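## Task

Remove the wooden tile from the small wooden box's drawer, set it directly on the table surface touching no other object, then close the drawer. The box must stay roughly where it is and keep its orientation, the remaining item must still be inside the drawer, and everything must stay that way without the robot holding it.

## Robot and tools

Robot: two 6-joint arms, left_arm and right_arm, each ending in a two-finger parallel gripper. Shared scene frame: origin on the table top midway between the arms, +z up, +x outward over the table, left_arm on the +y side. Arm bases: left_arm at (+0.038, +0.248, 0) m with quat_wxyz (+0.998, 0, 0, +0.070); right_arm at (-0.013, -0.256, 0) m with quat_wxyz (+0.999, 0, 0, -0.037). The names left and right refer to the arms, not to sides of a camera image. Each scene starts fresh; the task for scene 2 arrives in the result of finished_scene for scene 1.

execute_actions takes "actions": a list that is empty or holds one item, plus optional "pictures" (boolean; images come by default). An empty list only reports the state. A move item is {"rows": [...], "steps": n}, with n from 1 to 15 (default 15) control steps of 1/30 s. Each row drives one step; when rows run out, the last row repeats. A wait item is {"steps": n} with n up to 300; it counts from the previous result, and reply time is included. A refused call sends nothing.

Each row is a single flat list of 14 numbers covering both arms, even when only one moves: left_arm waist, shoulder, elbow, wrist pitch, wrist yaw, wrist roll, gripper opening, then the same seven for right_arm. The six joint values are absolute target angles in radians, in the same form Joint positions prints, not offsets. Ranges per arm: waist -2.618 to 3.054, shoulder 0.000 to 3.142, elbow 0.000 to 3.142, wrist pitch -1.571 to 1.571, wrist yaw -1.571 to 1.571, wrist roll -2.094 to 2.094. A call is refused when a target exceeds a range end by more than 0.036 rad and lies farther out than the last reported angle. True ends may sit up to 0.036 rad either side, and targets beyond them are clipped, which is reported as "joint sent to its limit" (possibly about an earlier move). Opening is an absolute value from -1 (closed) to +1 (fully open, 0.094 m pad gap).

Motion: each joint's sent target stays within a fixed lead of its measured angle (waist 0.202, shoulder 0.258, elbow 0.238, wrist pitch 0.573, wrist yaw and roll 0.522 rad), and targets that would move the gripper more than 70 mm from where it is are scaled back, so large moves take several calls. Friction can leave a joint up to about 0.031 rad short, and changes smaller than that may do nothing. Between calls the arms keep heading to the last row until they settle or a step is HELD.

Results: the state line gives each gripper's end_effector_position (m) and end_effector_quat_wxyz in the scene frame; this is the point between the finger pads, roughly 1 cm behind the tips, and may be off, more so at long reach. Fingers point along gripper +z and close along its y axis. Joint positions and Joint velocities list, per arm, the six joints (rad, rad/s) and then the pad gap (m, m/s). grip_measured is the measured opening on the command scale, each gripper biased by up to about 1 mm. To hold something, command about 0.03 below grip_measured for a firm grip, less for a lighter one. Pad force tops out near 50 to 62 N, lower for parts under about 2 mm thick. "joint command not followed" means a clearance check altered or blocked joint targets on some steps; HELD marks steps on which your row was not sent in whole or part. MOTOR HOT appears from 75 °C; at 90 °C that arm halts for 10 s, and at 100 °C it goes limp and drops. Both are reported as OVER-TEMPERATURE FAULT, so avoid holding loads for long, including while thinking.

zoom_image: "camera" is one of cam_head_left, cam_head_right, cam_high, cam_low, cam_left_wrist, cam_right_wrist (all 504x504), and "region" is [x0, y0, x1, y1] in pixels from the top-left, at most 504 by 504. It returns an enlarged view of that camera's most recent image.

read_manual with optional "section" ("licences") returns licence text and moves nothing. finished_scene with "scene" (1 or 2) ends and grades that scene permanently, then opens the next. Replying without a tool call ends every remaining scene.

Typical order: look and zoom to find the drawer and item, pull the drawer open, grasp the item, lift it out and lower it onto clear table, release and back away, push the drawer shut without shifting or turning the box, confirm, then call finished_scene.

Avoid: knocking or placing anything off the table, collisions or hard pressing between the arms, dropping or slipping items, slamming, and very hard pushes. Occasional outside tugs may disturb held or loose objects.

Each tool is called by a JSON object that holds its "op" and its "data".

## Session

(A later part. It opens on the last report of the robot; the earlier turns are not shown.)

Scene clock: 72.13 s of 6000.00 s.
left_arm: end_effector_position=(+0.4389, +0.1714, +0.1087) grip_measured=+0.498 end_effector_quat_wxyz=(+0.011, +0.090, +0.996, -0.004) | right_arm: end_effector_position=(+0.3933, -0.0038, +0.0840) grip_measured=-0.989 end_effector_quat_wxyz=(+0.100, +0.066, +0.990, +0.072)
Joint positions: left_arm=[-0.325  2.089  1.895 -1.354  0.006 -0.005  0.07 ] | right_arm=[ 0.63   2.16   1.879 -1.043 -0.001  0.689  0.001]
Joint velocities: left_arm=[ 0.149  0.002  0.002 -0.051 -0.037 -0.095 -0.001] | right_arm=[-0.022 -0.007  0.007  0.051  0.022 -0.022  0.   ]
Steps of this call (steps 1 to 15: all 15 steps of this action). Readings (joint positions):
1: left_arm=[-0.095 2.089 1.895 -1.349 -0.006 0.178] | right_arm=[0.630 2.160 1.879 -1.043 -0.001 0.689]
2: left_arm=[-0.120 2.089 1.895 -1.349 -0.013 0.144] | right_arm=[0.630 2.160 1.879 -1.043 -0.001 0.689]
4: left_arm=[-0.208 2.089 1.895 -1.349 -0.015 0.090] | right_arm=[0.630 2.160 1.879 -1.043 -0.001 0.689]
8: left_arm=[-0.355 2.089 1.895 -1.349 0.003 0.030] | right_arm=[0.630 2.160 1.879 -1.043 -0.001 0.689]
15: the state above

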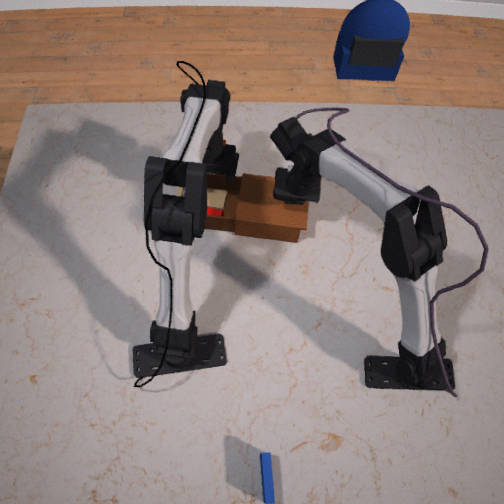

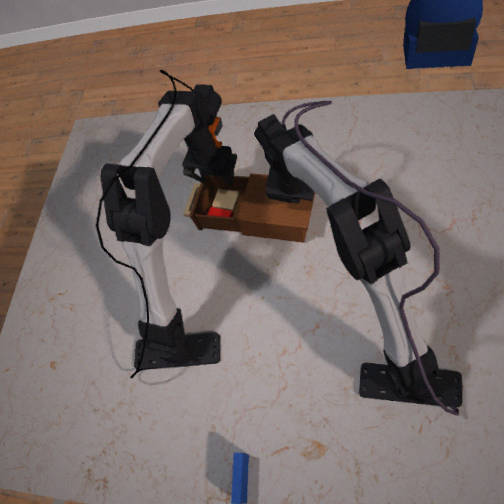

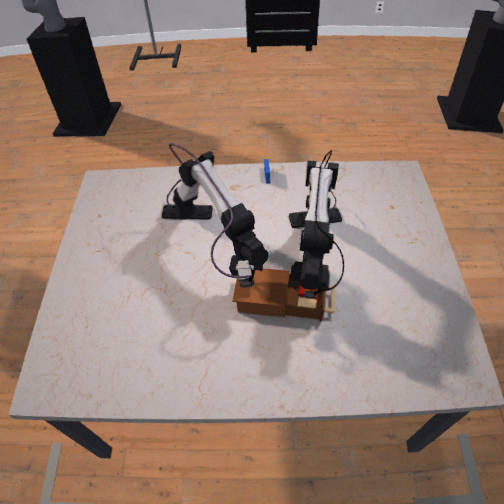

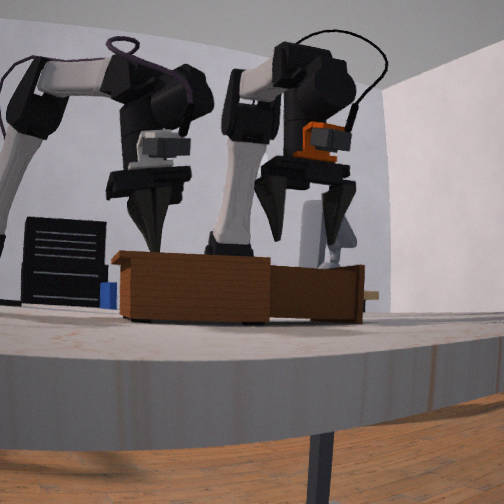

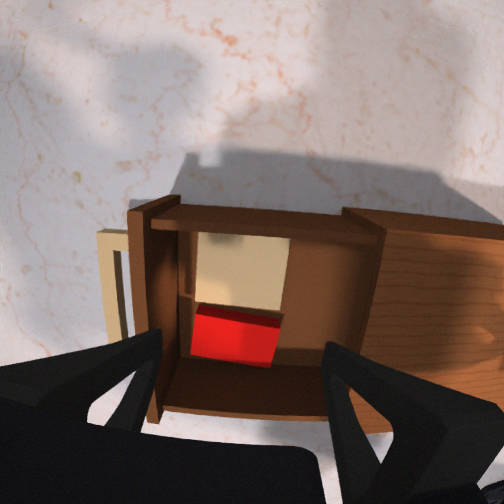

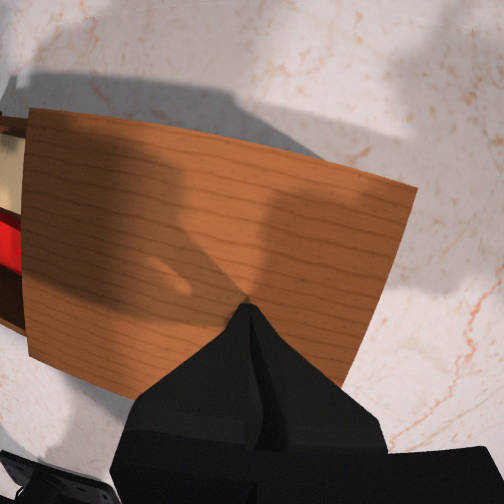

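{"op": "execute_actions", "data": {"actions": [{"rows":[[-0.32,2.125,1.8,-1.26,0,-0.02,0.42,0.62,2.22,1.83,-1.1,0,0.7,-1]],"steps":10}], "pictures": false}}

{"op": "execute_actions", "data": {"actions": [{"rows":[[-0.32,2.14,1.72,-1.155,0,-0.02,0.42,0.62,2.22,1.83,-1.1,0,0.7,-1]]}]}}

Scene clock: 83.73 s of 6000.00 s.
left_arm: end_effector_position=(+0.4359, +0.1743, +0.0732) grip_measured=+0.422 end_effector_quat_wxyz=(-0.013, +0.082, +0.997, -0.002) | right_arm: end_effector_position=(+0.3933, -0.0038, +0.0840) grip_measured=-0.989 end_effector_quat_wxyz=(+0.100, +0.066, +0.990, +0.072)
Joint positions: left_arm=[-0.319  2.128  1.814 -1.282  0.006 -0.015  0.067] | right_arm=[ 0.63   2.16   1.879 -1.043 -0.001  0.689  0.001]
Joint velocities: left_arm=[-0.002  0.002  0.007  0.051  0.022 -0.007 -0.   ] | right_arm=[ 0.002 -0.002  0.002 -0.022 -0.066 -0.066  0.001]
Steps of this call (steps 1 to 15: the robot went on to your last target; steps 16 to 90: nothing new was sent; then 8.27 s passed at rest; steps 91 to 100: all 10 steps of this action). Readings (joint positions):
91: left_arm=[-0.319 2.089 1.884 -1.343 0.006 -0.015] | right_arm=[0.630 2.160 1.879 -1.043 -0.001 0.689]
92: left_arm=[-0.319 2.089 1.868 -1.326 0.006 -0.015] | right_arm=[0.630 2.160 1.879 -1.043 -0.001 0.689]
94: left_arm=[-0.319 2.102 1.837 -1.305 0.006 -0.015] | right_arm=[0.630 2.160 1.879 -1.043 -0.001 0.689]
98: left_arm=[-0.319 2.127 1.814 -1.288 0.006 -0.015] | right_arm=[0.630 2.160 1.879 -1.043 -0.001 0.689]
100: the state above

Scene clock: 84.23 s of 6000.00 s.
left_arm: end_effector_position=(+0.4414, +0.1733, +0.0492) grip_measured=+0.422 end_effector_quat_wxyz=(-0.001, +0.082, +0.997, -0.003) | right_arm: end_effector_position=(+0.3933, -0.0038, +0.0840) grip_measured=-0.989 end_effector_quat_wxyz=(+0.100, +0.066, +0.990, +0.072)
Joint positions: left_arm=[-0.319  2.139  1.736 -1.17   0.006 -0.015  0.067] | right_arm=[ 0.63   2.16   1.879 -1.043 -0.001  0.689  0.001]
Joint velocities: left_arm=[ 0.017 -0.012  0.022  0.022 -0.037  0.022 -0.   ] | right_arm=[ 0.007 -0.007  0.002  0.066 -0.037  0.051 -0.001]
Steps of this call (steps 1 to 15: all 15 steps of this action). Readings (joint positions):
1: left_arm=[-0.319 2.127 1.803 -1.265 0.006 -0.015] | right_arm=[0.630 2.160 1.879 -1.043 -0.001 0.689]
2: left_arm=[-0.319 2.125 1.786 -1.241 0.006 -0.015] | right_arm=[0.630 2.160 1.879 -1.043 -0.001 0.689]
4: left_arm=[-0.319 2.130 1.754 -1.213 0.006 -0.015] | right_arm=[0.630 2.160 1.879 -1.043 -0.001 0.689]
8: left_arm=[-0.319 2.139 1.736 -1.189 0.006 -0.015] | right_arm=[0.630 2.160 1.879 -1.043 -0.001 0.689]
15: the state above

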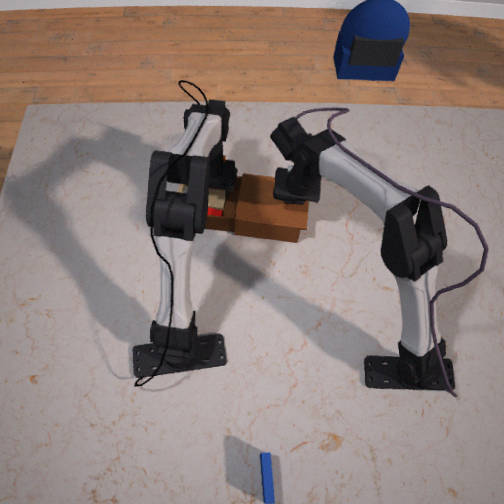

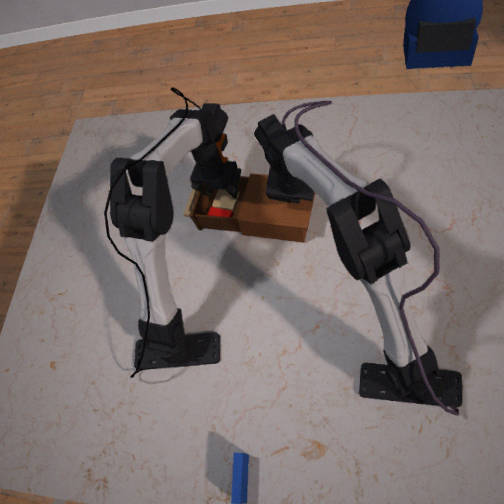

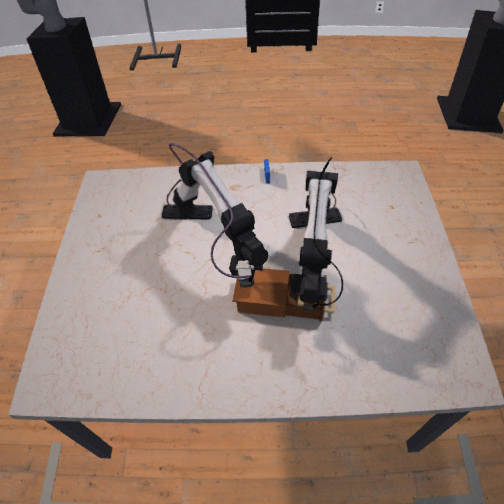

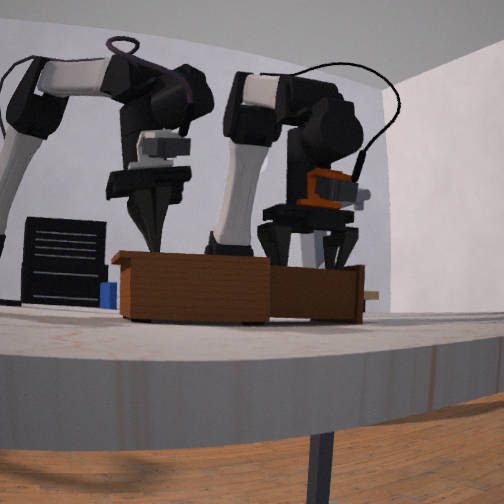

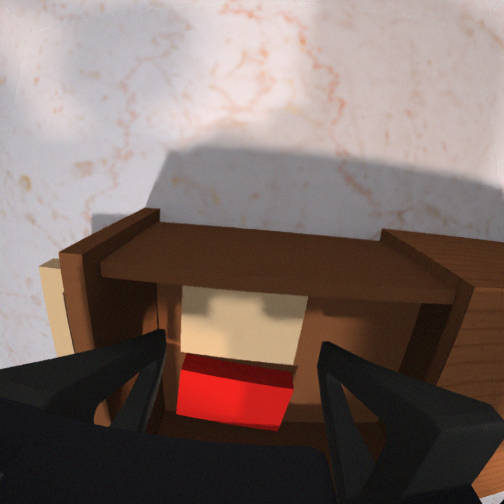

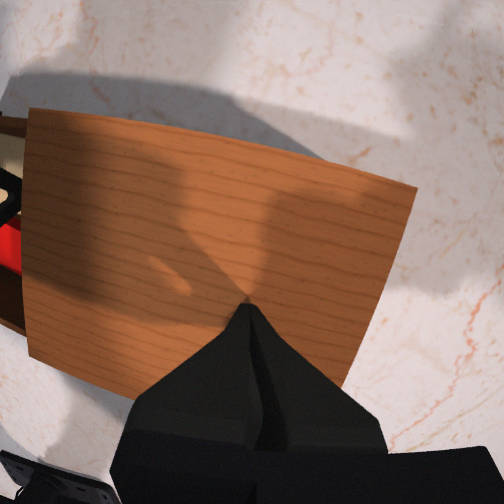

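{"op": "execute_actions", "data": {"actions": [{"rows":[[-0.32,2.155,1.68,-1.105,0,-0.02,0.42,0.62,2.22,1.83,-1.1,0,0.7,-1]],"steps":8}], "pictures": false}}

{"op": "execute_actions", "data": {"actions": [{"rows":[[-0.32,2.17,1.64,-1.055,0,-0.02,0.42,0.62,2.22,1.83,-1.1,0,0.7,-1]]}]}}

Scene clock: 94.27 s of 6000.00 s.
left_arm: end_effector_position=(+0.4408, +0.1734, +0.0367) grip_measured=+0.422 end_effector_quat_wxyz=(-0.002, +0.082, +0.997, -0.003) | right_arm: end_effector_position=(+0.3933, -0.0038, +0.0840) grip_measured=-0.989 end_effector_quat_wxyz=(+0.100, +0.066, +0.990, +0.072)
Joint positions: left_arm=[-0.319  2.148  1.699 -1.126  0.006 -0.015  0.067] | right_arm=[ 0.63   2.16   1.879 -1.043 -0.001  0.689  0.001]
Joint velocities: left_arm=[-0.002  0.007 -0.002  0.037 -0.007  0.007 -0.001] | right_arm=[ 0.007 -0.012 -0.007  0.066 -0.007  0.022  0.001]
Steps of this call (steps 1 to 15: the robot went on to your last target; steps 16 to 90: nothing new was sent; then 6.77 s passed at rest; steps 91 to 98: all 8 steps of this action). Readings (joint positions):
91: left_arm=[-0.319 2.139 1.730 -1.158 0.006 -0.015] | right_arm=[0.630 2.160 1.879 -1.043 -0.001 0.689]
92: left_arm=[-0.319 2.139 1.724 -1.148 0.006 -0.015] | right_arm=[0.630 2.160 1.879 -1.043 -0.001 0.689]
94: left_arm=[-0.319 2.142 1.708 -1.136 0.006 -0.015] | right_arm=[0.630 2.160 1.879 -1.043 -0.001 0.689]
98: the state above

Scene clock: 94.77 s of 6000.00 s.
left_arm: end_effector_position=(+0.4415, +0.1702, +0.0269) grip_measured=+0.422 end_effector_quat_wxyz=(+0.002, +0.083, +0.996, -0.006) | right_arm: end_effector_position=(+0.3933, -0.0038, +0.0840) grip_measured=-0.989 end_effector_quat_wxyz=(+0.100, +0.066, +0.990, +0.072)
Joint positions: left_arm=[-0.325  2.152  1.666 -1.079  0.011 -0.018  0.067] | right_arm=[ 0.63   2.16   1.879 -1.043 -0.001  0.689  0.001]
Joint velocities: left_arm=[-0.032 -0.002  0.007 -0.081 -0.022 -0.037  0.001] | right_arm=[-0.007 -0.012 -0.017 -0.022  0.037 -0.037 -0.   ]
Steps of this call (steps 1 to 15: all 15 steps of this action). Readings (joint positions):
1: left_arm=[-0.319 2.148 1.693 -1.117 0.006 -0.015] | right_arm=[0.630 2.160 1.879 -1.043 -0.001 0.689]
2: left_arm=[-0.319 2.148 1.686 -1.105 0.006 -0.015] | right_arm=[0.630 2.160 1.879 -1.043 -0.001 0.689]
4: left_arm=[-0.322 2.150 1.673 -1.090 0.009 -0.015] | right_arm=[0.630 2.160 1.879 -1.043 -0.001 0.689]
8: left_arm=[-0.325 2.152 1.666 -1.080 0.010 -0.017] | right_arm=[0.630 2.160 1.879 -1.043 -0.001 0.689]
15: the state above

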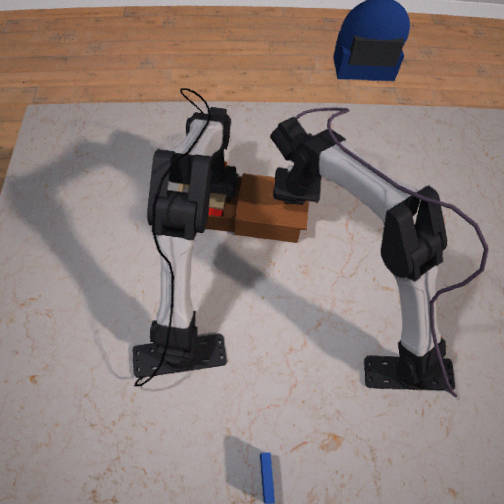

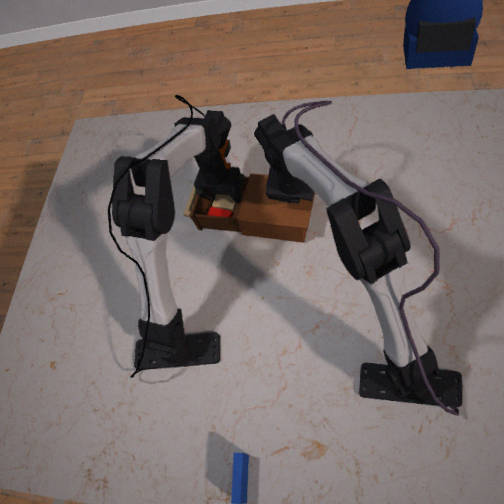

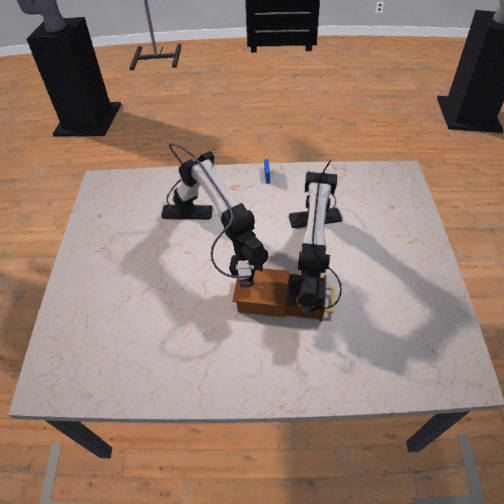

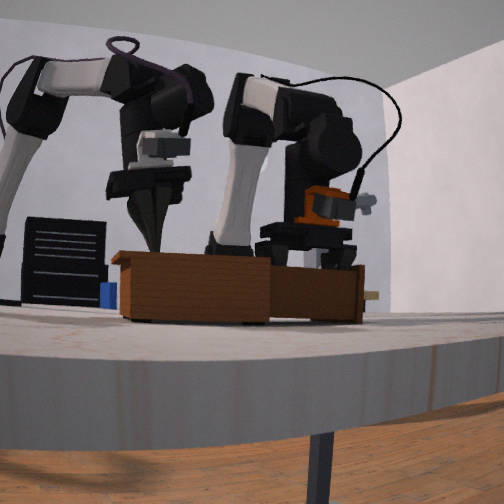

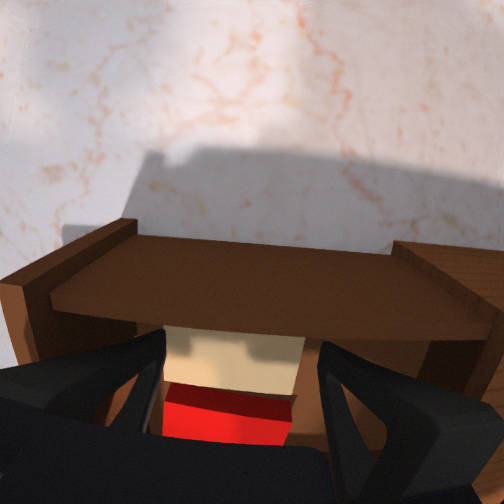

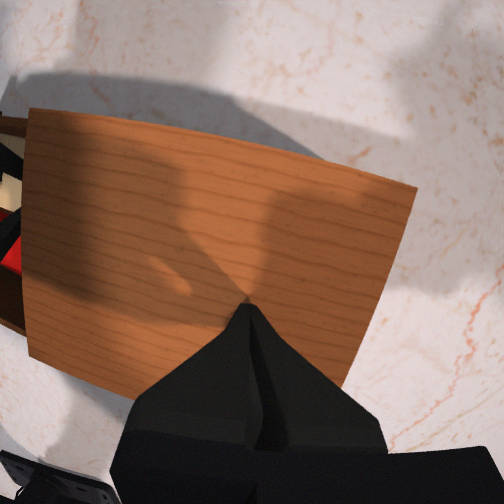

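Finger is grazing the front wall; narrow slightly and see whether the tile shifts.

{"op": "execute_actions", "data": {"actions": [{"rows":[[-0.325,2.175,1.635,-1.055,0,-0.02,0.3,0.62,2.22,1.83,-1.1,0,0.7,-1]]}]}}

Scene clock: 100.63 s of 6000.00 s.
left_arm: end_effector_position=(+0.4424, +0.1707, +0.0260) grip_measured=+0.302 end_effector_quat_wxyz=(+0.003, +0.083, +0.997, -0.004) | right_arm: end_effector_position=(+0.3933, -0.0038, +0.0840) grip_measured=-0.989 end_effector_quat_wxyz=(+0.100, +0.066, +0.990, +0.072)
Joint positions: left_arm=[-0.325  2.155  1.666 -1.075  0.006 -0.019  0.061] | right_arm=[ 0.63   2.16   1.879 -1.043 -0.001  0.689  0.001]
Joint velocities: left_arm=[-0.032 -0.007  0.007  0.007 -0.022 -0.037  0.001] | right_arm=[ 0.007 -0.002 -0.007 -0.139 -0.051  0.037  0.001]
Steps of this call (steps 1 to 15: the robot went on to your last target; steps 16 to 90: nothing new was sent; then 2.37 s passed at rest; steps 91 to 105: all 15 steps of this action). Readings (joint positions):
91: left_arm=[-0.325 2.152 1.666 -1.078 0.011 -0.019] | right_arm=[0.630 2.160 1.879 -1.043 -0.001 0.689]
92: left_arm=[-0.325 2.154 1.666 -1.076 0.010 -0.019] | right_arm=[0.630 2.160 1.879 -1.043 -0.001 0.689]
94: left_arm=[-0.325 2.155 1.666 -1.075 0.007 -0.019] | right_arm=[0.630 2.160 1.879 -1.043 -0.001 0.689]
98: left_arm=[-0.325 2.155 1.666 -1.075 0.006 -0.019] | right_arm=[0.630 2.160 1.879 -1.043 -0.001 0.689]
105: the state above

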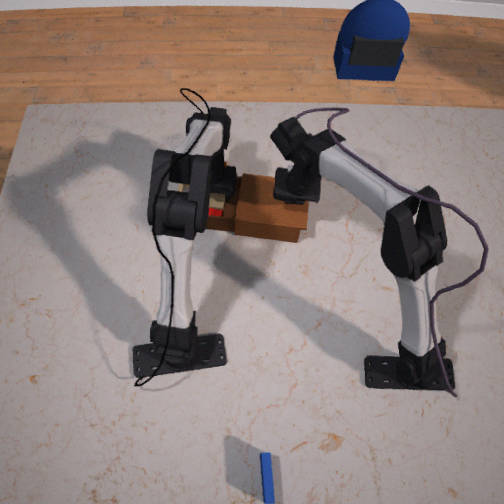

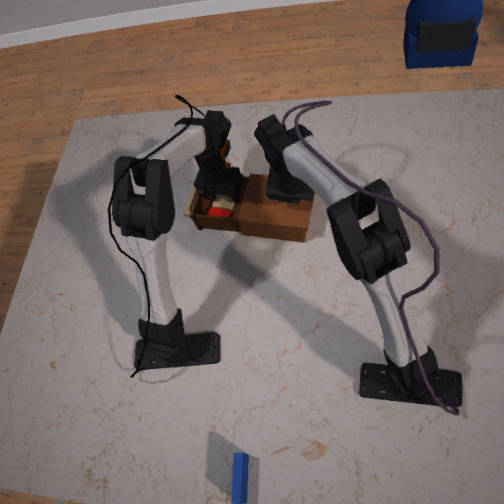

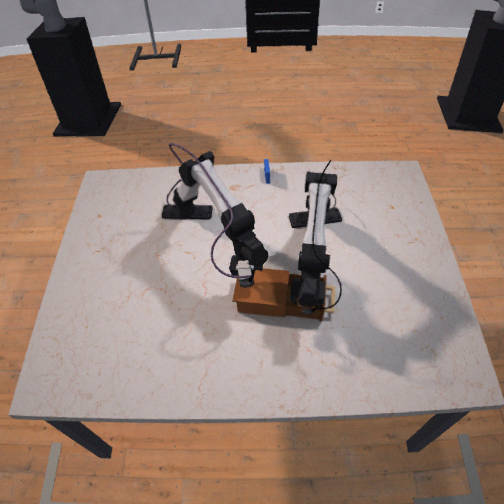

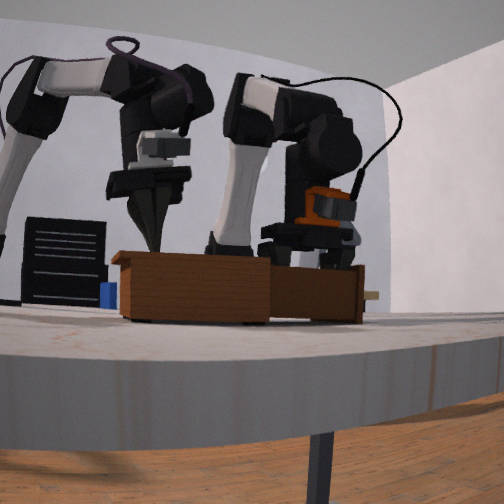

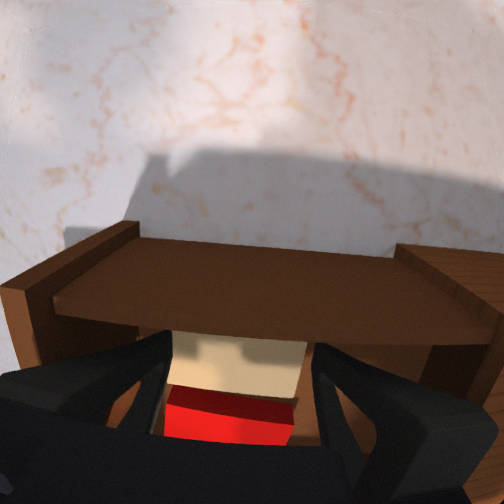

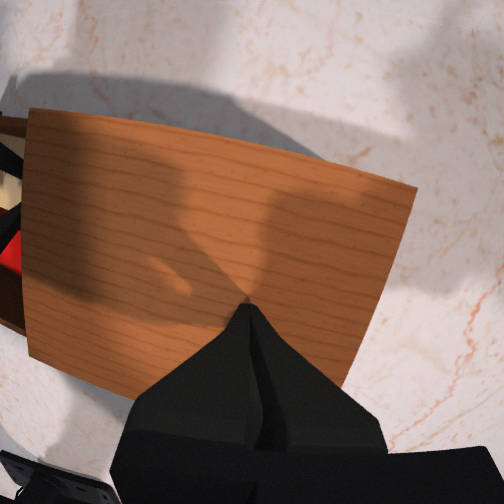

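Likely on the floor. Close and lift a bit.

{"op": "execute_actions", "data": {"actions": [{"rows":[[-0.325,2.16,1.66,-1.07,0,-0.02,0.1,0.62,2.22,1.83,-1.1,0,0.7,-1]],"steps":12}], "pictures": false}}

{"op": "execute_actions", "data": {"actions": [{"rows":[[-0.325,2.125,1.76,-1.19,0,-0.02,0.1,0.62,2.22,1.83,-1.1,0,0.7,-1]]}]}}

Scene clock: 107.63 s of 6000.00 s.
left_arm: end_effector_position=(+0.4424, +0.1712, +0.0260) grip_measured=+0.103 end_effector_quat_wxyz=(+0.003, +0.083, +0.997, -0.002) | right_arm: end_effector_position=(+0.3933, -0.0038, +0.0840) grip_measured=-0.989 end_effector_quat_wxyz=(+0.100, +0.066, +0.990, +0.072)
Joint positions: left_arm=[-0.325  2.155  1.666 -1.075  0.004 -0.019  0.052] | right_arm=[ 0.63   2.16   1.879 -1.043 -0.001  0.689  0.001]
Joint velocities: left_arm=[-0.007 -0.012  0.007 -0.066 -0.037 -0.037  0.   ] | right_arm=[ 0.007 -0.007 -0.012  0.037  0.007  0.022  0.001]
Steps of this call (steps 1 to 15: the robot went on to your last target; steps 16 to 90: nothing new was sent; then 3.60 s passed at rest; steps 91 to 102: all 12 steps of this action). Readings (joint positions):
91: left_arm=[-0.325 2.155 1.666 -1.075 0.005 -0.019] | right_arm=[0.630 2.160 1.879 -1.043 -0.001 0.689]
92: left_arm=[-0.325 2.155 1.666 -1.075 0.004 -0.019] | right_arm=[0.630 2.160 1.879 -1.043 -0.001 0.689]
94: left_arm=[-0.325 2.155 1.666 -1.075 0.004 -0.019] | right_arm=[0.630 2.160 1.879 -1.043 -0.001 0.689]
98: left_arm=[-0.325 2.155 1.666 -1.075 0.004 -0.019] | right_arm=[0.630 2.160 1.879 -1.043 -0.001 0.689]
102: the state above

Scene clock: 108.13 s of 6000.00 s.
left_arm: end_effector_position=(+0.4388, +0.1719, +0.0503) grip_measured=+0.102 end_effector_quat_wxyz=(-0.005, +0.083, +0.997, -0.001) | right_arm: end_effector_position=(+0.3933, -0.0038, +0.0840) grip_measured=-0.989 end_effector_quat_wxyz=(+0.100, +0.066, +0.990, +0.072)
Joint positions: left_arm=[-0.325  2.137  1.737 -1.181  0.004 -0.019  0.052] | right_arm=[ 0.63   2.16   1.879 -1.043 -0.001  0.689  0.001]
Joint velocities: left_arm=[-0.017 -0.002 -0.022 -0.037 -0.007 -0.007  0.   ] | right_arm=[-0.007 -0.002 -0.007 -0.066 -0.081 -0.007  0.   ]
Steps of this call (steps 1 to 15: all 15 steps of this action). Readings (joint positions):
1: left_arm=[-0.325 2.155 1.677 -1.090 0.004 -0.019] | right_arm=[0.630 2.160 1.879 -1.043 -0.001 0.689]
2: left_arm=[-0.325 2.155 1.692 -1.113 0.004 -0.019] | right_arm=[0.630 2.160 1.879 -1.043 -0.001 0.689]
4: left_arm=[-0.325 2.149 1.720 -1.140 0.004 -0.019] | right_arm=[0.630 2.160 1.879 -1.043 -0.001 0.689]
8: left_arm=[-0.325 2.137 1.737 -1.162 0.004 -0.019] | right_arm=[0.630 2.160 1.879 -1.043 -0.001 0.689]
15: the state above

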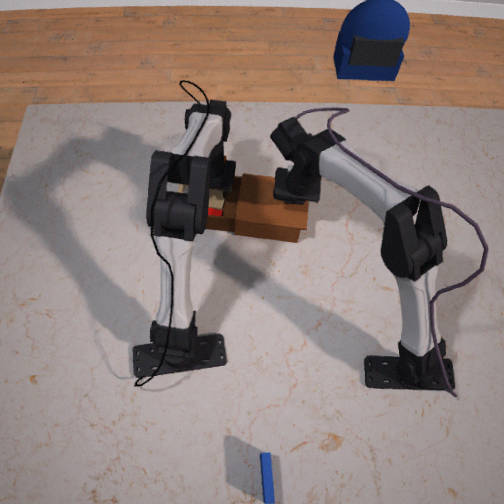

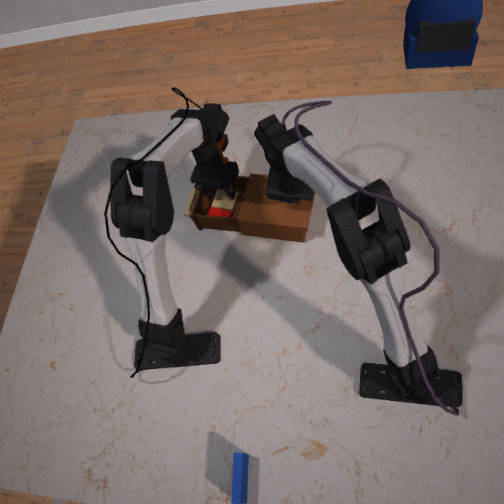

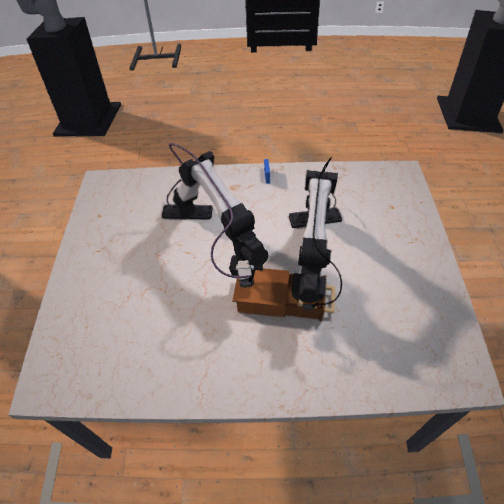

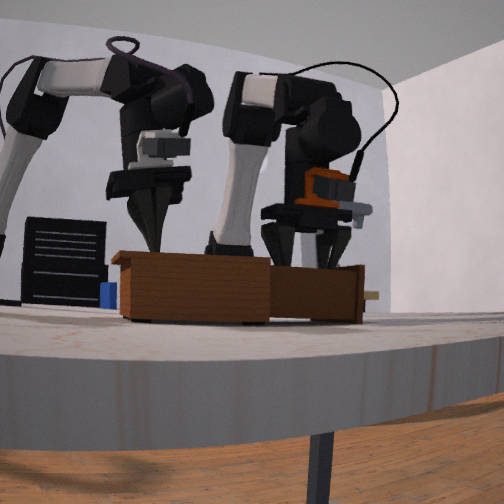

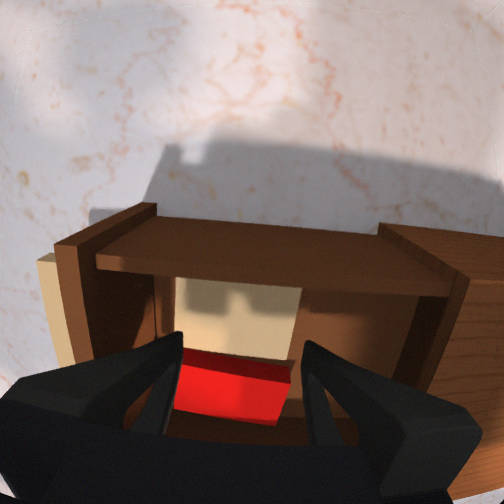

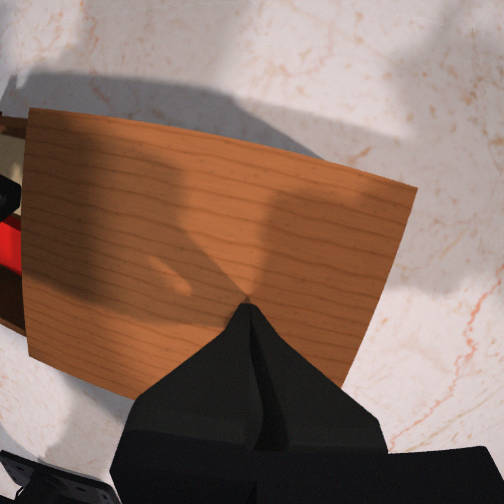

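{"op": "execute_actions", "data": {"actions": [{"rows":[[-0.315,2.125,1.64,-1.1,0,-0.02,-0.6,0.62,2.22,1.83,-1.1,0,0.7,-1]],"steps":10}], "pictures": false}}

{"op": "execute_actions", "data": {"actions": [{"rows":[[-0.315,2.15,1.575,-1.05,0,-0.02,-0.6,0.62,2.22,1.83,-1.1,0,0.7,-1]]}], "pictures": false}}

{"op": "execute_actions", "data": {"actions": [{"rows":[[-0.365,2.15,1.575,-1.05,0.05,-0.04,-0.6,0.62,2.22,1.83,-1.1,0,0.7,-1]]}]}}

Scene clock: 120.77 s of 6000.00 s.
left_arm: end_effector_position=(+0.4303, +0.1735, +0.0331) grip_measured=-0.598 end_effector_quat_wxyz=(-0.012, +0.083, +0.996, -0.001) | right_arm: end_effector_position=(+0.3933, -0.0038, +0.0840) grip_measured=-0.989 end_effector_quat_wxyz=(+0.100, +0.066, +0.990, +0.072)
Joint positions: left_arm=[-0.325  2.13   1.656 -1.121  0.004 -0.019  0.019] | right_arm=[ 0.63   2.16   1.879 -1.043 -0.001  0.689  0.001]
Joint velocities: left_arm=[-0.017  0.007 -0.002 -0.022 -0.007  0.007  0.001] | right_arm=[ 0.002  0.002  0.002 -0.022  0.007 -0.022  0.   ]
Steps of this call (steps 1 to 15: the robot went on to your last target; steps 16 to 90: nothing new was sent; then 9.30 s passed at rest; steps 91 to 100: all 10 steps of this action). Readings (joint positions):
91: left_arm=[-0.325 2.135 1.726 -1.172 0.004 -0.019] | right_arm=[0.630 2.160 1.879 -1.043 -0.001 0.689]
92: left_arm=[-0.325 2.131 1.706 -1.154 0.004 -0.019] | right_arm=[0.630 2.160 1.879 -1.043 -0.001 0.689]
94: left_arm=[-0.325 2.130 1.674 -1.139 0.004 -0.019] | right_arm=[0.630 2.160 1.879 -1.043 -0.001 0.689]
98: left_arm=[-0.325 2.130 1.656 -1.129 0.004 -0.019] | right_arm=[0.630 2.160 1.879 -1.043 -0.001 0.689]
100: the state above

Scene clock: 121.27 s of 6000.00 s.
left_arm: end_effector_position=(+0.4322, +0.1742, +0.0257) grip_measured=-0.598 end_effector_quat_wxyz=(-0.004, +0.081, +0.997, -0.002) | right_arm: end_effector_position=(+0.3933, -0.0038, +0.0840) grip_measured=-0.989 end_effector_quat_wxyz=(+0.100, +0.066, +0.990, +0.072)
Joint positions: left_arm=[-0.322  2.127  1.623 -1.073  0.005 -0.019  0.019] | right_arm=[ 0.63   2.16   1.879 -1.043 -0.001  0.689  0.001]
Joint velocities: left_arm=[ 0.007 -0.002 -0.017 -0.007 -0.022 -0.095  0.002] | right_arm=[-0.007 -0.007  0.002  0.007 -0.007  0.066 -0.   ]
Steps of this call (steps 1 to 15: all 15 steps of this action). Readings (joint positions):
1: left_arm=[-0.325 2.130 1.647 -1.109 0.004 -0.019] | right_arm=[0.630 2.160 1.879 -1.043 -0.001 0.689]
2: left_arm=[-0.325 2.130 1.635 -1.095 0.004 -0.019] | right_arm=[0.630 2.160 1.879 -1.043 -0.001 0.689]
4: left_arm=[-0.323 2.127 1.627 -1.082 0.004 -0.019] | right_arm=[0.630 2.160 1.879 -1.043 -0.001 0.689]
8: left_arm=[-0.322 2.127 1.623 -1.073 0.005 -0.019] | right_arm=[0.630 2.160 1.879 -1.043 -0.001 0.689]
15: the state above

Scene clock: 121.77 s of 6000.00 s.
left_arm: end_effector_position=(+0.4319, +0.1730, +0.0258) grip_measured=-0.598 end_effector_quat_wxyz=(-0.003, +0.079, +0.997, +0.007) | right_arm: end_effector_position=(+0.3933, -0.0038, +0.0840) grip_measured=-0.989 end_effector_quat_wxyz=(+0.100, +0.066, +0.990, +0.072)
Joint positions: left_arm=[-0.333  2.127  1.623 -1.073 -0.014 -0.035  0.019] | right_arm=[ 0.63   2.16   1.879 -1.043 -0.001  0.689  0.001]
Joint velocities: left_arm=[ 0.002  0.007 -0.002  0.051  0.022  0.022  0.   ] | right_arm=[-0.012  0.002 -0.012  0.007 -0.007  0.051  0.   ]
Steps of this call (steps 1 to 15: all 15 steps of this action). Readings (joint positions):
1: left_arm=[-0.324 2.127 1.623 -1.073 0.005 -0.021] | right_arm=[0.630 2.160 1.879 -1.043 -0.001 0.689]
2: left_arm=[-0.326 2.127 1.623 -1.073 0.001 -0.024] | right_arm=[0.630 2.160 1.879 -1.043 -0.001 0.689]
4: left_arm=[-0.330 2.127 1.623 -1.073 -0.008 -0.028] | right_arm=[0.630 2.160 1.879 -1.043 -0.001 0.689]
8: left_arm=[-0.332 2.127 1.623 -1.073 -0.014 -0.032] | right_arm=[0.630 2.160 1.879 -1.043 -0.001 0.689]
15: the state above

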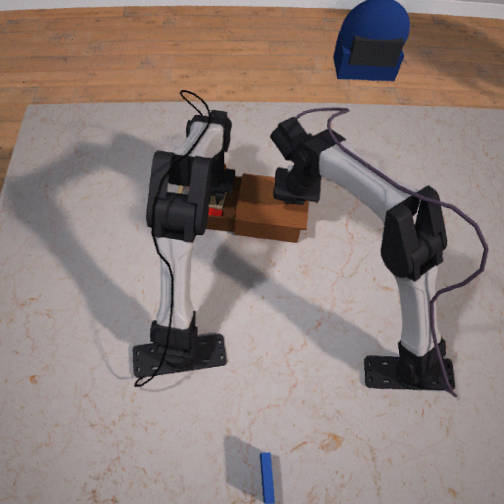

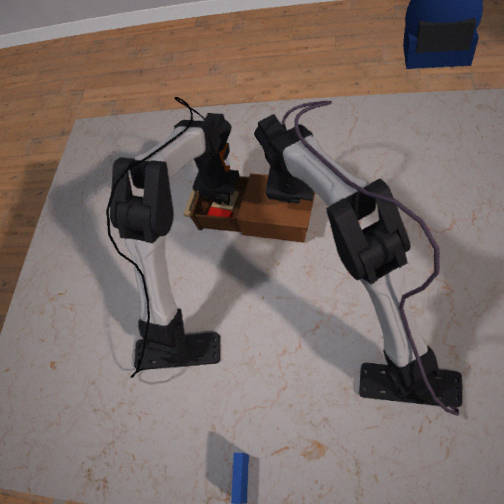

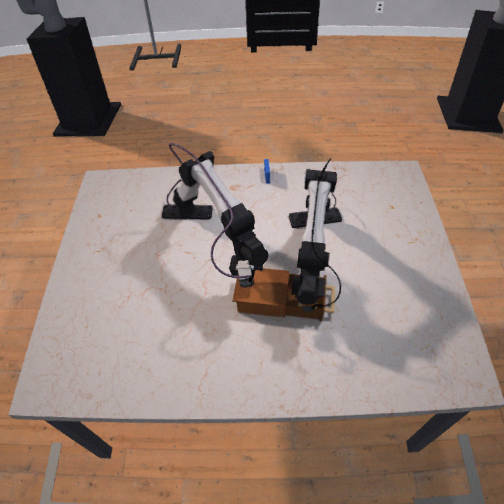

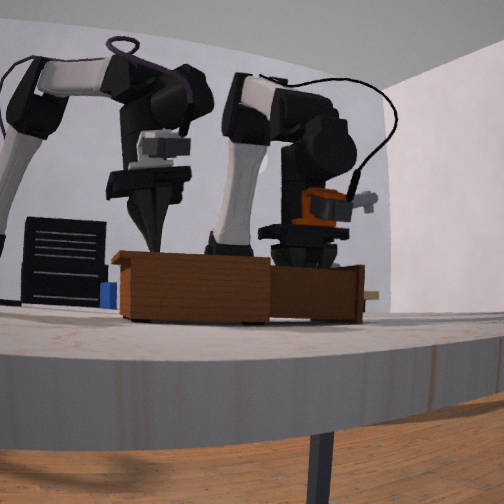

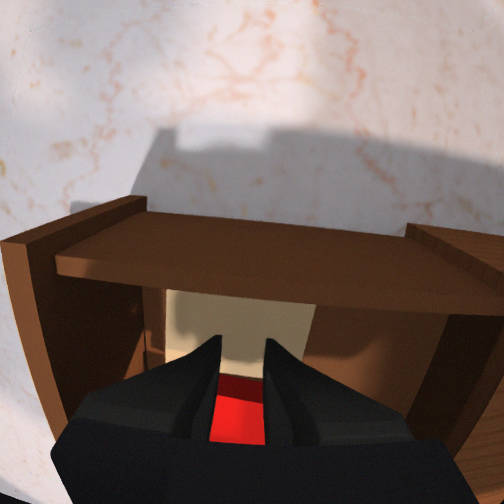

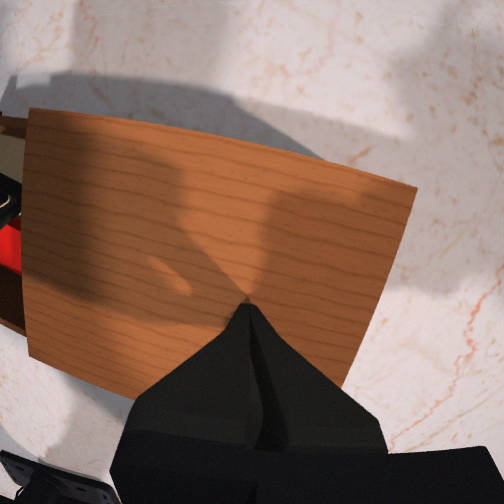

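{"op": "execute_actions", "data": {"actions": [{"rows":[[-0.385,2.15,1.58,-1.06,0.1,-0.04,-0.6,0.62,2.22,1.83,-1.1,0,0.7,-1]]}]}}

Scene clock: 126.90 s of 6000.00 s.
left_arm: end_effector_position=(+0.4303, +0.1652, +0.0257) grip_measured=-0.599 end_effector_quat_wxyz=(-0.003, +0.086, +0.996, +0.004) | right_arm: end_effector_position=(+0.3933, -0.0038, +0.0840) grip_measured=-0.989 end_effector_quat_wxyz=(+0.100, +0.066, +0.990, +0.072)
Joint positions: left_arm=[-0.349  2.127  1.623 -1.073 -0.006 -0.037  0.019] | right_arm=[ 0.63   2.16   1.879 -1.043 -0.001  0.689  0.001]
Joint velocities: left_arm=[-0.007 -0.017  0.002 -0.051 -0.007 -0.066 -0.   ] | right_arm=[ 0.007 -0.007  0.012 -0.11   0.081 -0.007  0.   ]
Steps of this call (steps 1 to 15: the robot went on to your last target; steps 16 to 90: nothing new was sent; then 1.63 s passed at rest; steps 91 to 105: all 15 steps of this action). Readings (joint positions):
91: left_arm=[-0.334 2.127 1.623 -1.074 -0.013 -0.035] | right_arm=[0.630 2.160 1.879 -1.043 -0.001 0.689]
92: left_arm=[-0.336 2.127 1.623 -1.074 -0.012 -0.036] | right_arm=[0.630 2.160 1.879 -1.043 -0.001 0.689]
94: left_arm=[-0.342 2.127 1.623 -1.073 -0.010 -0.036] | right_arm=[0.630 2.160 1.879 -1.043 -0.001 0.689]
98: left_arm=[-0.349 2.127 1.623 -1.073 -0.007 -0.037] | right_arm=[0.630 2.160 1.879 -1.043 -0.001 0.689]
105: the state above

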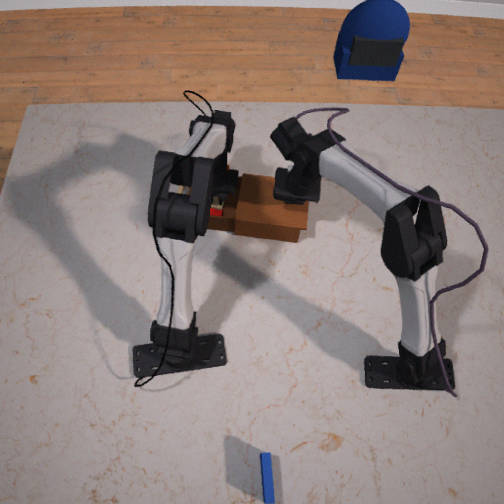

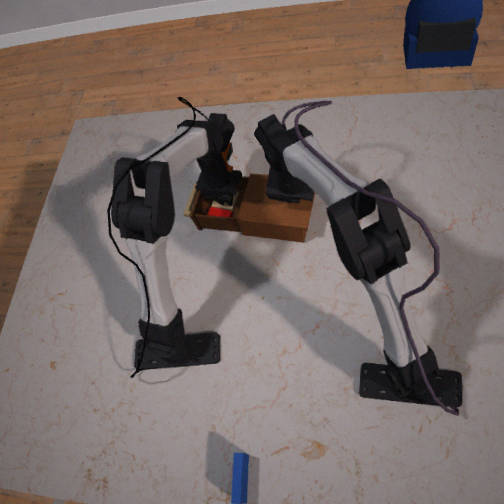

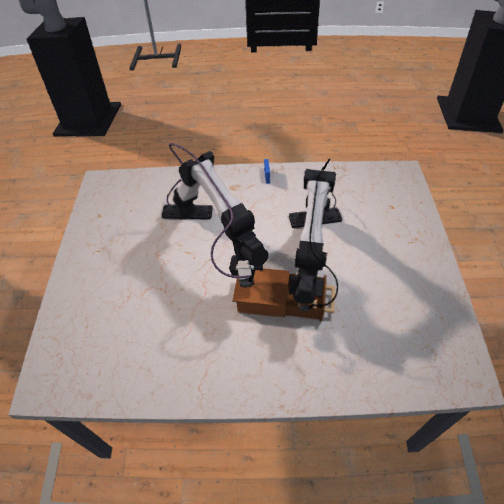

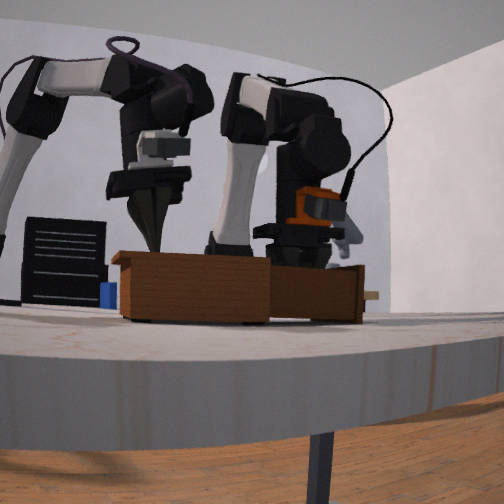

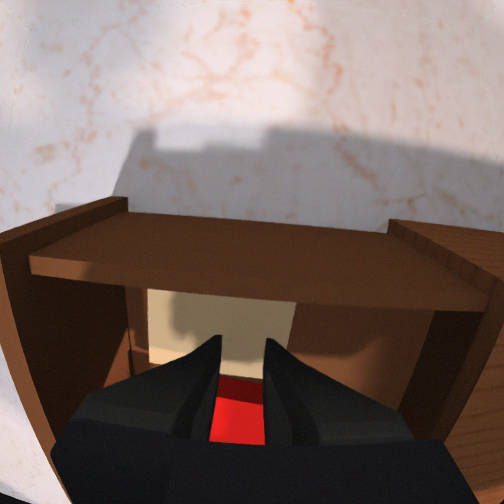

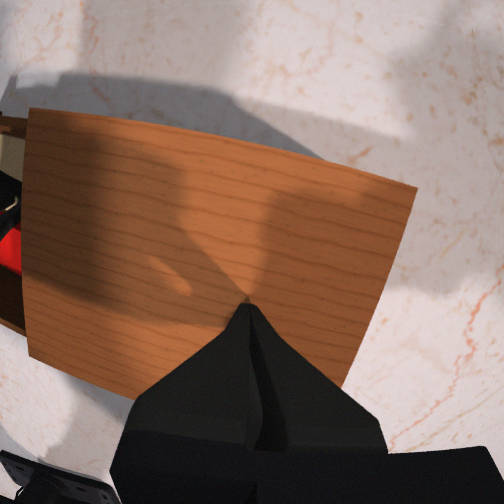

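{"op": "execute_actions", "data": {"actions": [{"rows":[[-0.352,2.11,1.66,-1.07,0,-0.04,-1,0.62,2.22,1.83,-1.1,0,0.7,-1]],"steps":8}], "pictures": false}}

{"op": "execute_actions", "data": {"actions": [{"rows":[[-0.36,2.125,1.63,-1.06,-0.3,-0.04,-1,0.62,2.22,1.83,-1.1,0,0.7,-1]]}], "pictures": false}}

{"op": "execute_actions", "data": {"actions": [{"rows":[[-0.36,2.145,1.59,-1.02,-0.3,-0.04,-1,0.62,2.22,1.83,-1.1,0,0.7,-1]]}]}}

Scene clock: 140.80 s of 6000.00 s.
left_arm: end_effector_position=(+0.4332, +0.1645, +0.0291) grip_measured=-0.987 end_effector_quat_wxyz=(+0.002, +0.086, +0.996, +0.002) | right_arm: end_effector_position=(+0.3933, -0.0038, +0.0840) grip_measured=-0.989 end_effector_quat_wxyz=(+0.100, +0.066, +0.990, +0.072)
Joint positions: left_arm=[-0.349  2.124  1.632 -1.074 -0.005 -0.037  0.001] | right_arm=[ 0.63   2.16   1.879 -1.043 -0.001  0.689  0.001]
Joint velocities: left_arm=[ 0.012 -0.022  0.017 -0.007 -0.007  0.007  0.001] | right_arm=[ 0.017 -0.007  0.007  0.066  0.007 -0.007 -0.   ]
Steps of this call (steps 1 to 15: the robot went on to your last target; steps 16 to 90: nothing new was sent; then 10.63 s passed at rest; steps 91 to 98: all 8 steps of this action). Readings (joint positions):
91: left_arm=[-0.348 2.124 1.626 -1.074 -0.005 -0.037] | right_arm=[0.630 2.160 1.879 -1.043 -0.001 0.689]
92: left_arm=[-0.349 2.124 1.628 -1.074 -0.005 -0.037] | right_arm=[0.630 2.160 1.879 -1.043 -0.001 0.689]
94: left_arm=[-0.349 2.124 1.631 -1.074 -0.005 -0.037] | right_arm=[0.630 2.160 1.879 -1.043 -0.001 0.689]
98: the state above

Scene clock: 141.30 s of 6000.00 s.
left_arm: end_effector_position=(+0.4433, +0.2079, +0.0358) grip_measured=-0.987 end_effector_quat_wxyz=(+0.021, +0.087, +0.986, +0.138) | right_arm: end_effector_position=(+0.3933, -0.0038, +0.0840) grip_measured=-0.989 end_effector_quat_wxyz=(+0.100, +0.066, +0.990, +0.072)
Joint positions: left_arm=[-0.354  2.124  1.632 -1.071 -0.279 -0.037  0.001] | right_arm=[ 0.63   2.16   1.879 -1.043 -0.001  0.689  0.001]
Joint velocities: left_arm=[ 0.007  0.007  0.002 -0.051 -0.125  0.066  0.   ] | right_arm=[-0.002  0.002  0.012  0.037 -0.022 -0.037 -0.   ]
Steps of this call (steps 1 to 15: all 15 steps of this action). Readings (joint positions):
1: left_arm=[-0.351 2.124 1.632 -1.073 -0.040 -0.037] | right_arm=[0.630 2.160 1.879 -1.043 -0.001 0.689]
2: left_arm=[-0.353 2.124 1.632 -1.073 -0.091 -0.037] | right_arm=[0.630 2.160 1.879 -1.043 -0.001 0.689]
4: left_arm=[-0.354 2.124 1.632 -1.072 -0.163 -0.037] | right_arm=[0.630 2.160 1.879 -1.043 -0.001 0.689]
8: left_arm=[-0.354 2.124 1.632 -1.071 -0.239 -0.037] | right_arm=[0.630 2.160 1.879 -1.043 -0.001 0.689]
15: the state above

Scene clock: 141.80 s of 6000.00 s.
left_arm: end_effector_position=(+0.4454, +0.2090, +0.0268) grip_measured=-0.987 end_effector_quat_wxyz=(+0.024, +0.086, +0.986, +0.142) | right_arm: end_effector_position=(+0.3933, -0.0038, +0.0840) grip_measured=-0.989 end_effector_quat_wxyz=(+0.100, +0.066, +0.990, +0.072)
Joint positions: left_arm=[-0.354  2.136  1.611 -1.032 -0.288 -0.037  0.001] | right_arm=[ 0.63   2.16   1.879 -1.043 -0.001  0.689  0.001]
Joint velocities: left_arm=[-0.002 -0.012 -0.007  0.007 -0.095 -0.037  0.   ] | right_arm=[-0.007 -0.007 -0.012  0.051  0.007 -0.022 -0.   ]
Steps of this call (steps 1 to 15: all 15 steps of this action). Readings (joint positions):
1: left_arm=[-0.354 2.124 1.629 -1.066 -0.281 -0.037] | right_arm=[0.630 2.160 1.879 -1.043 -0.001 0.689]
2: left_arm=[-0.354 2.124 1.625 -1.058 -0.283 -0.037] | right_arm=[0.630 2.160 1.879 -1.043 -0.001 0.689]
4: left_arm=[-0.354 2.128 1.617 -1.048 -0.285 -0.037] | right_arm=[0.630 2.160 1.879 -1.043 -0.001 0.689]
8: left_arm=[-0.354 2.136 1.611 -1.039 -0.287 -0.037] | right_arm=[0.630 2.160 1.879 -1.043 -0.001 0.689]
15: the state above

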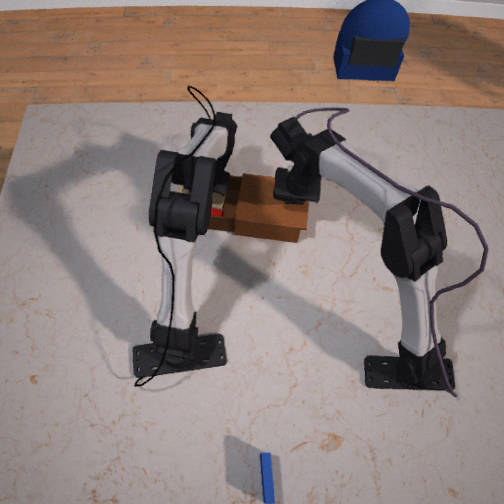

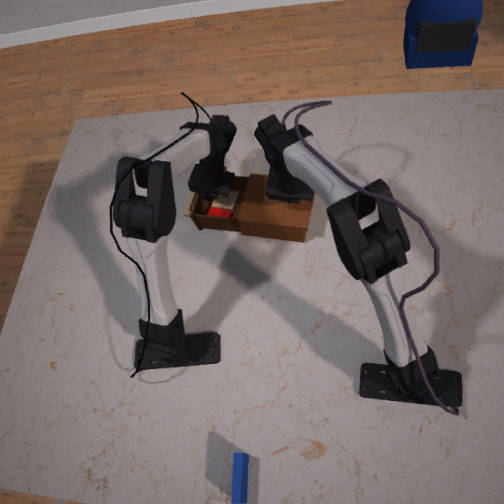

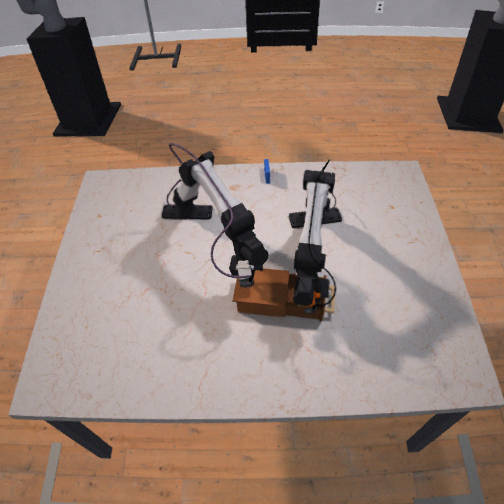

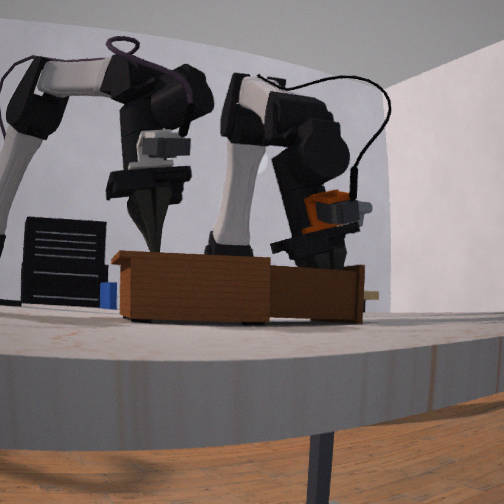

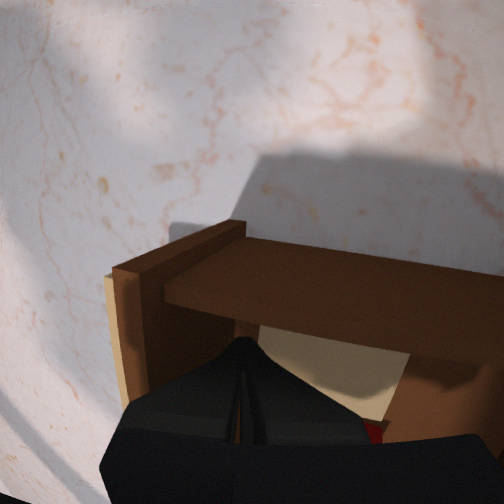

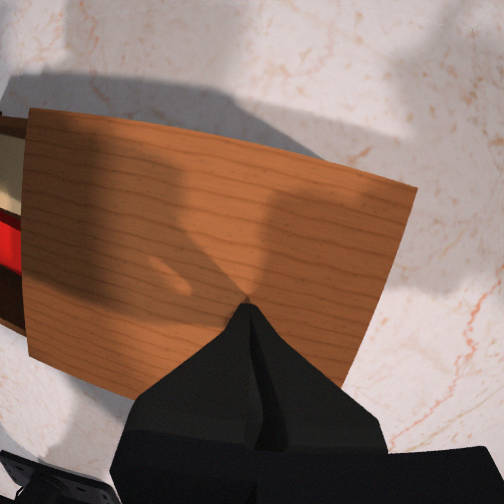

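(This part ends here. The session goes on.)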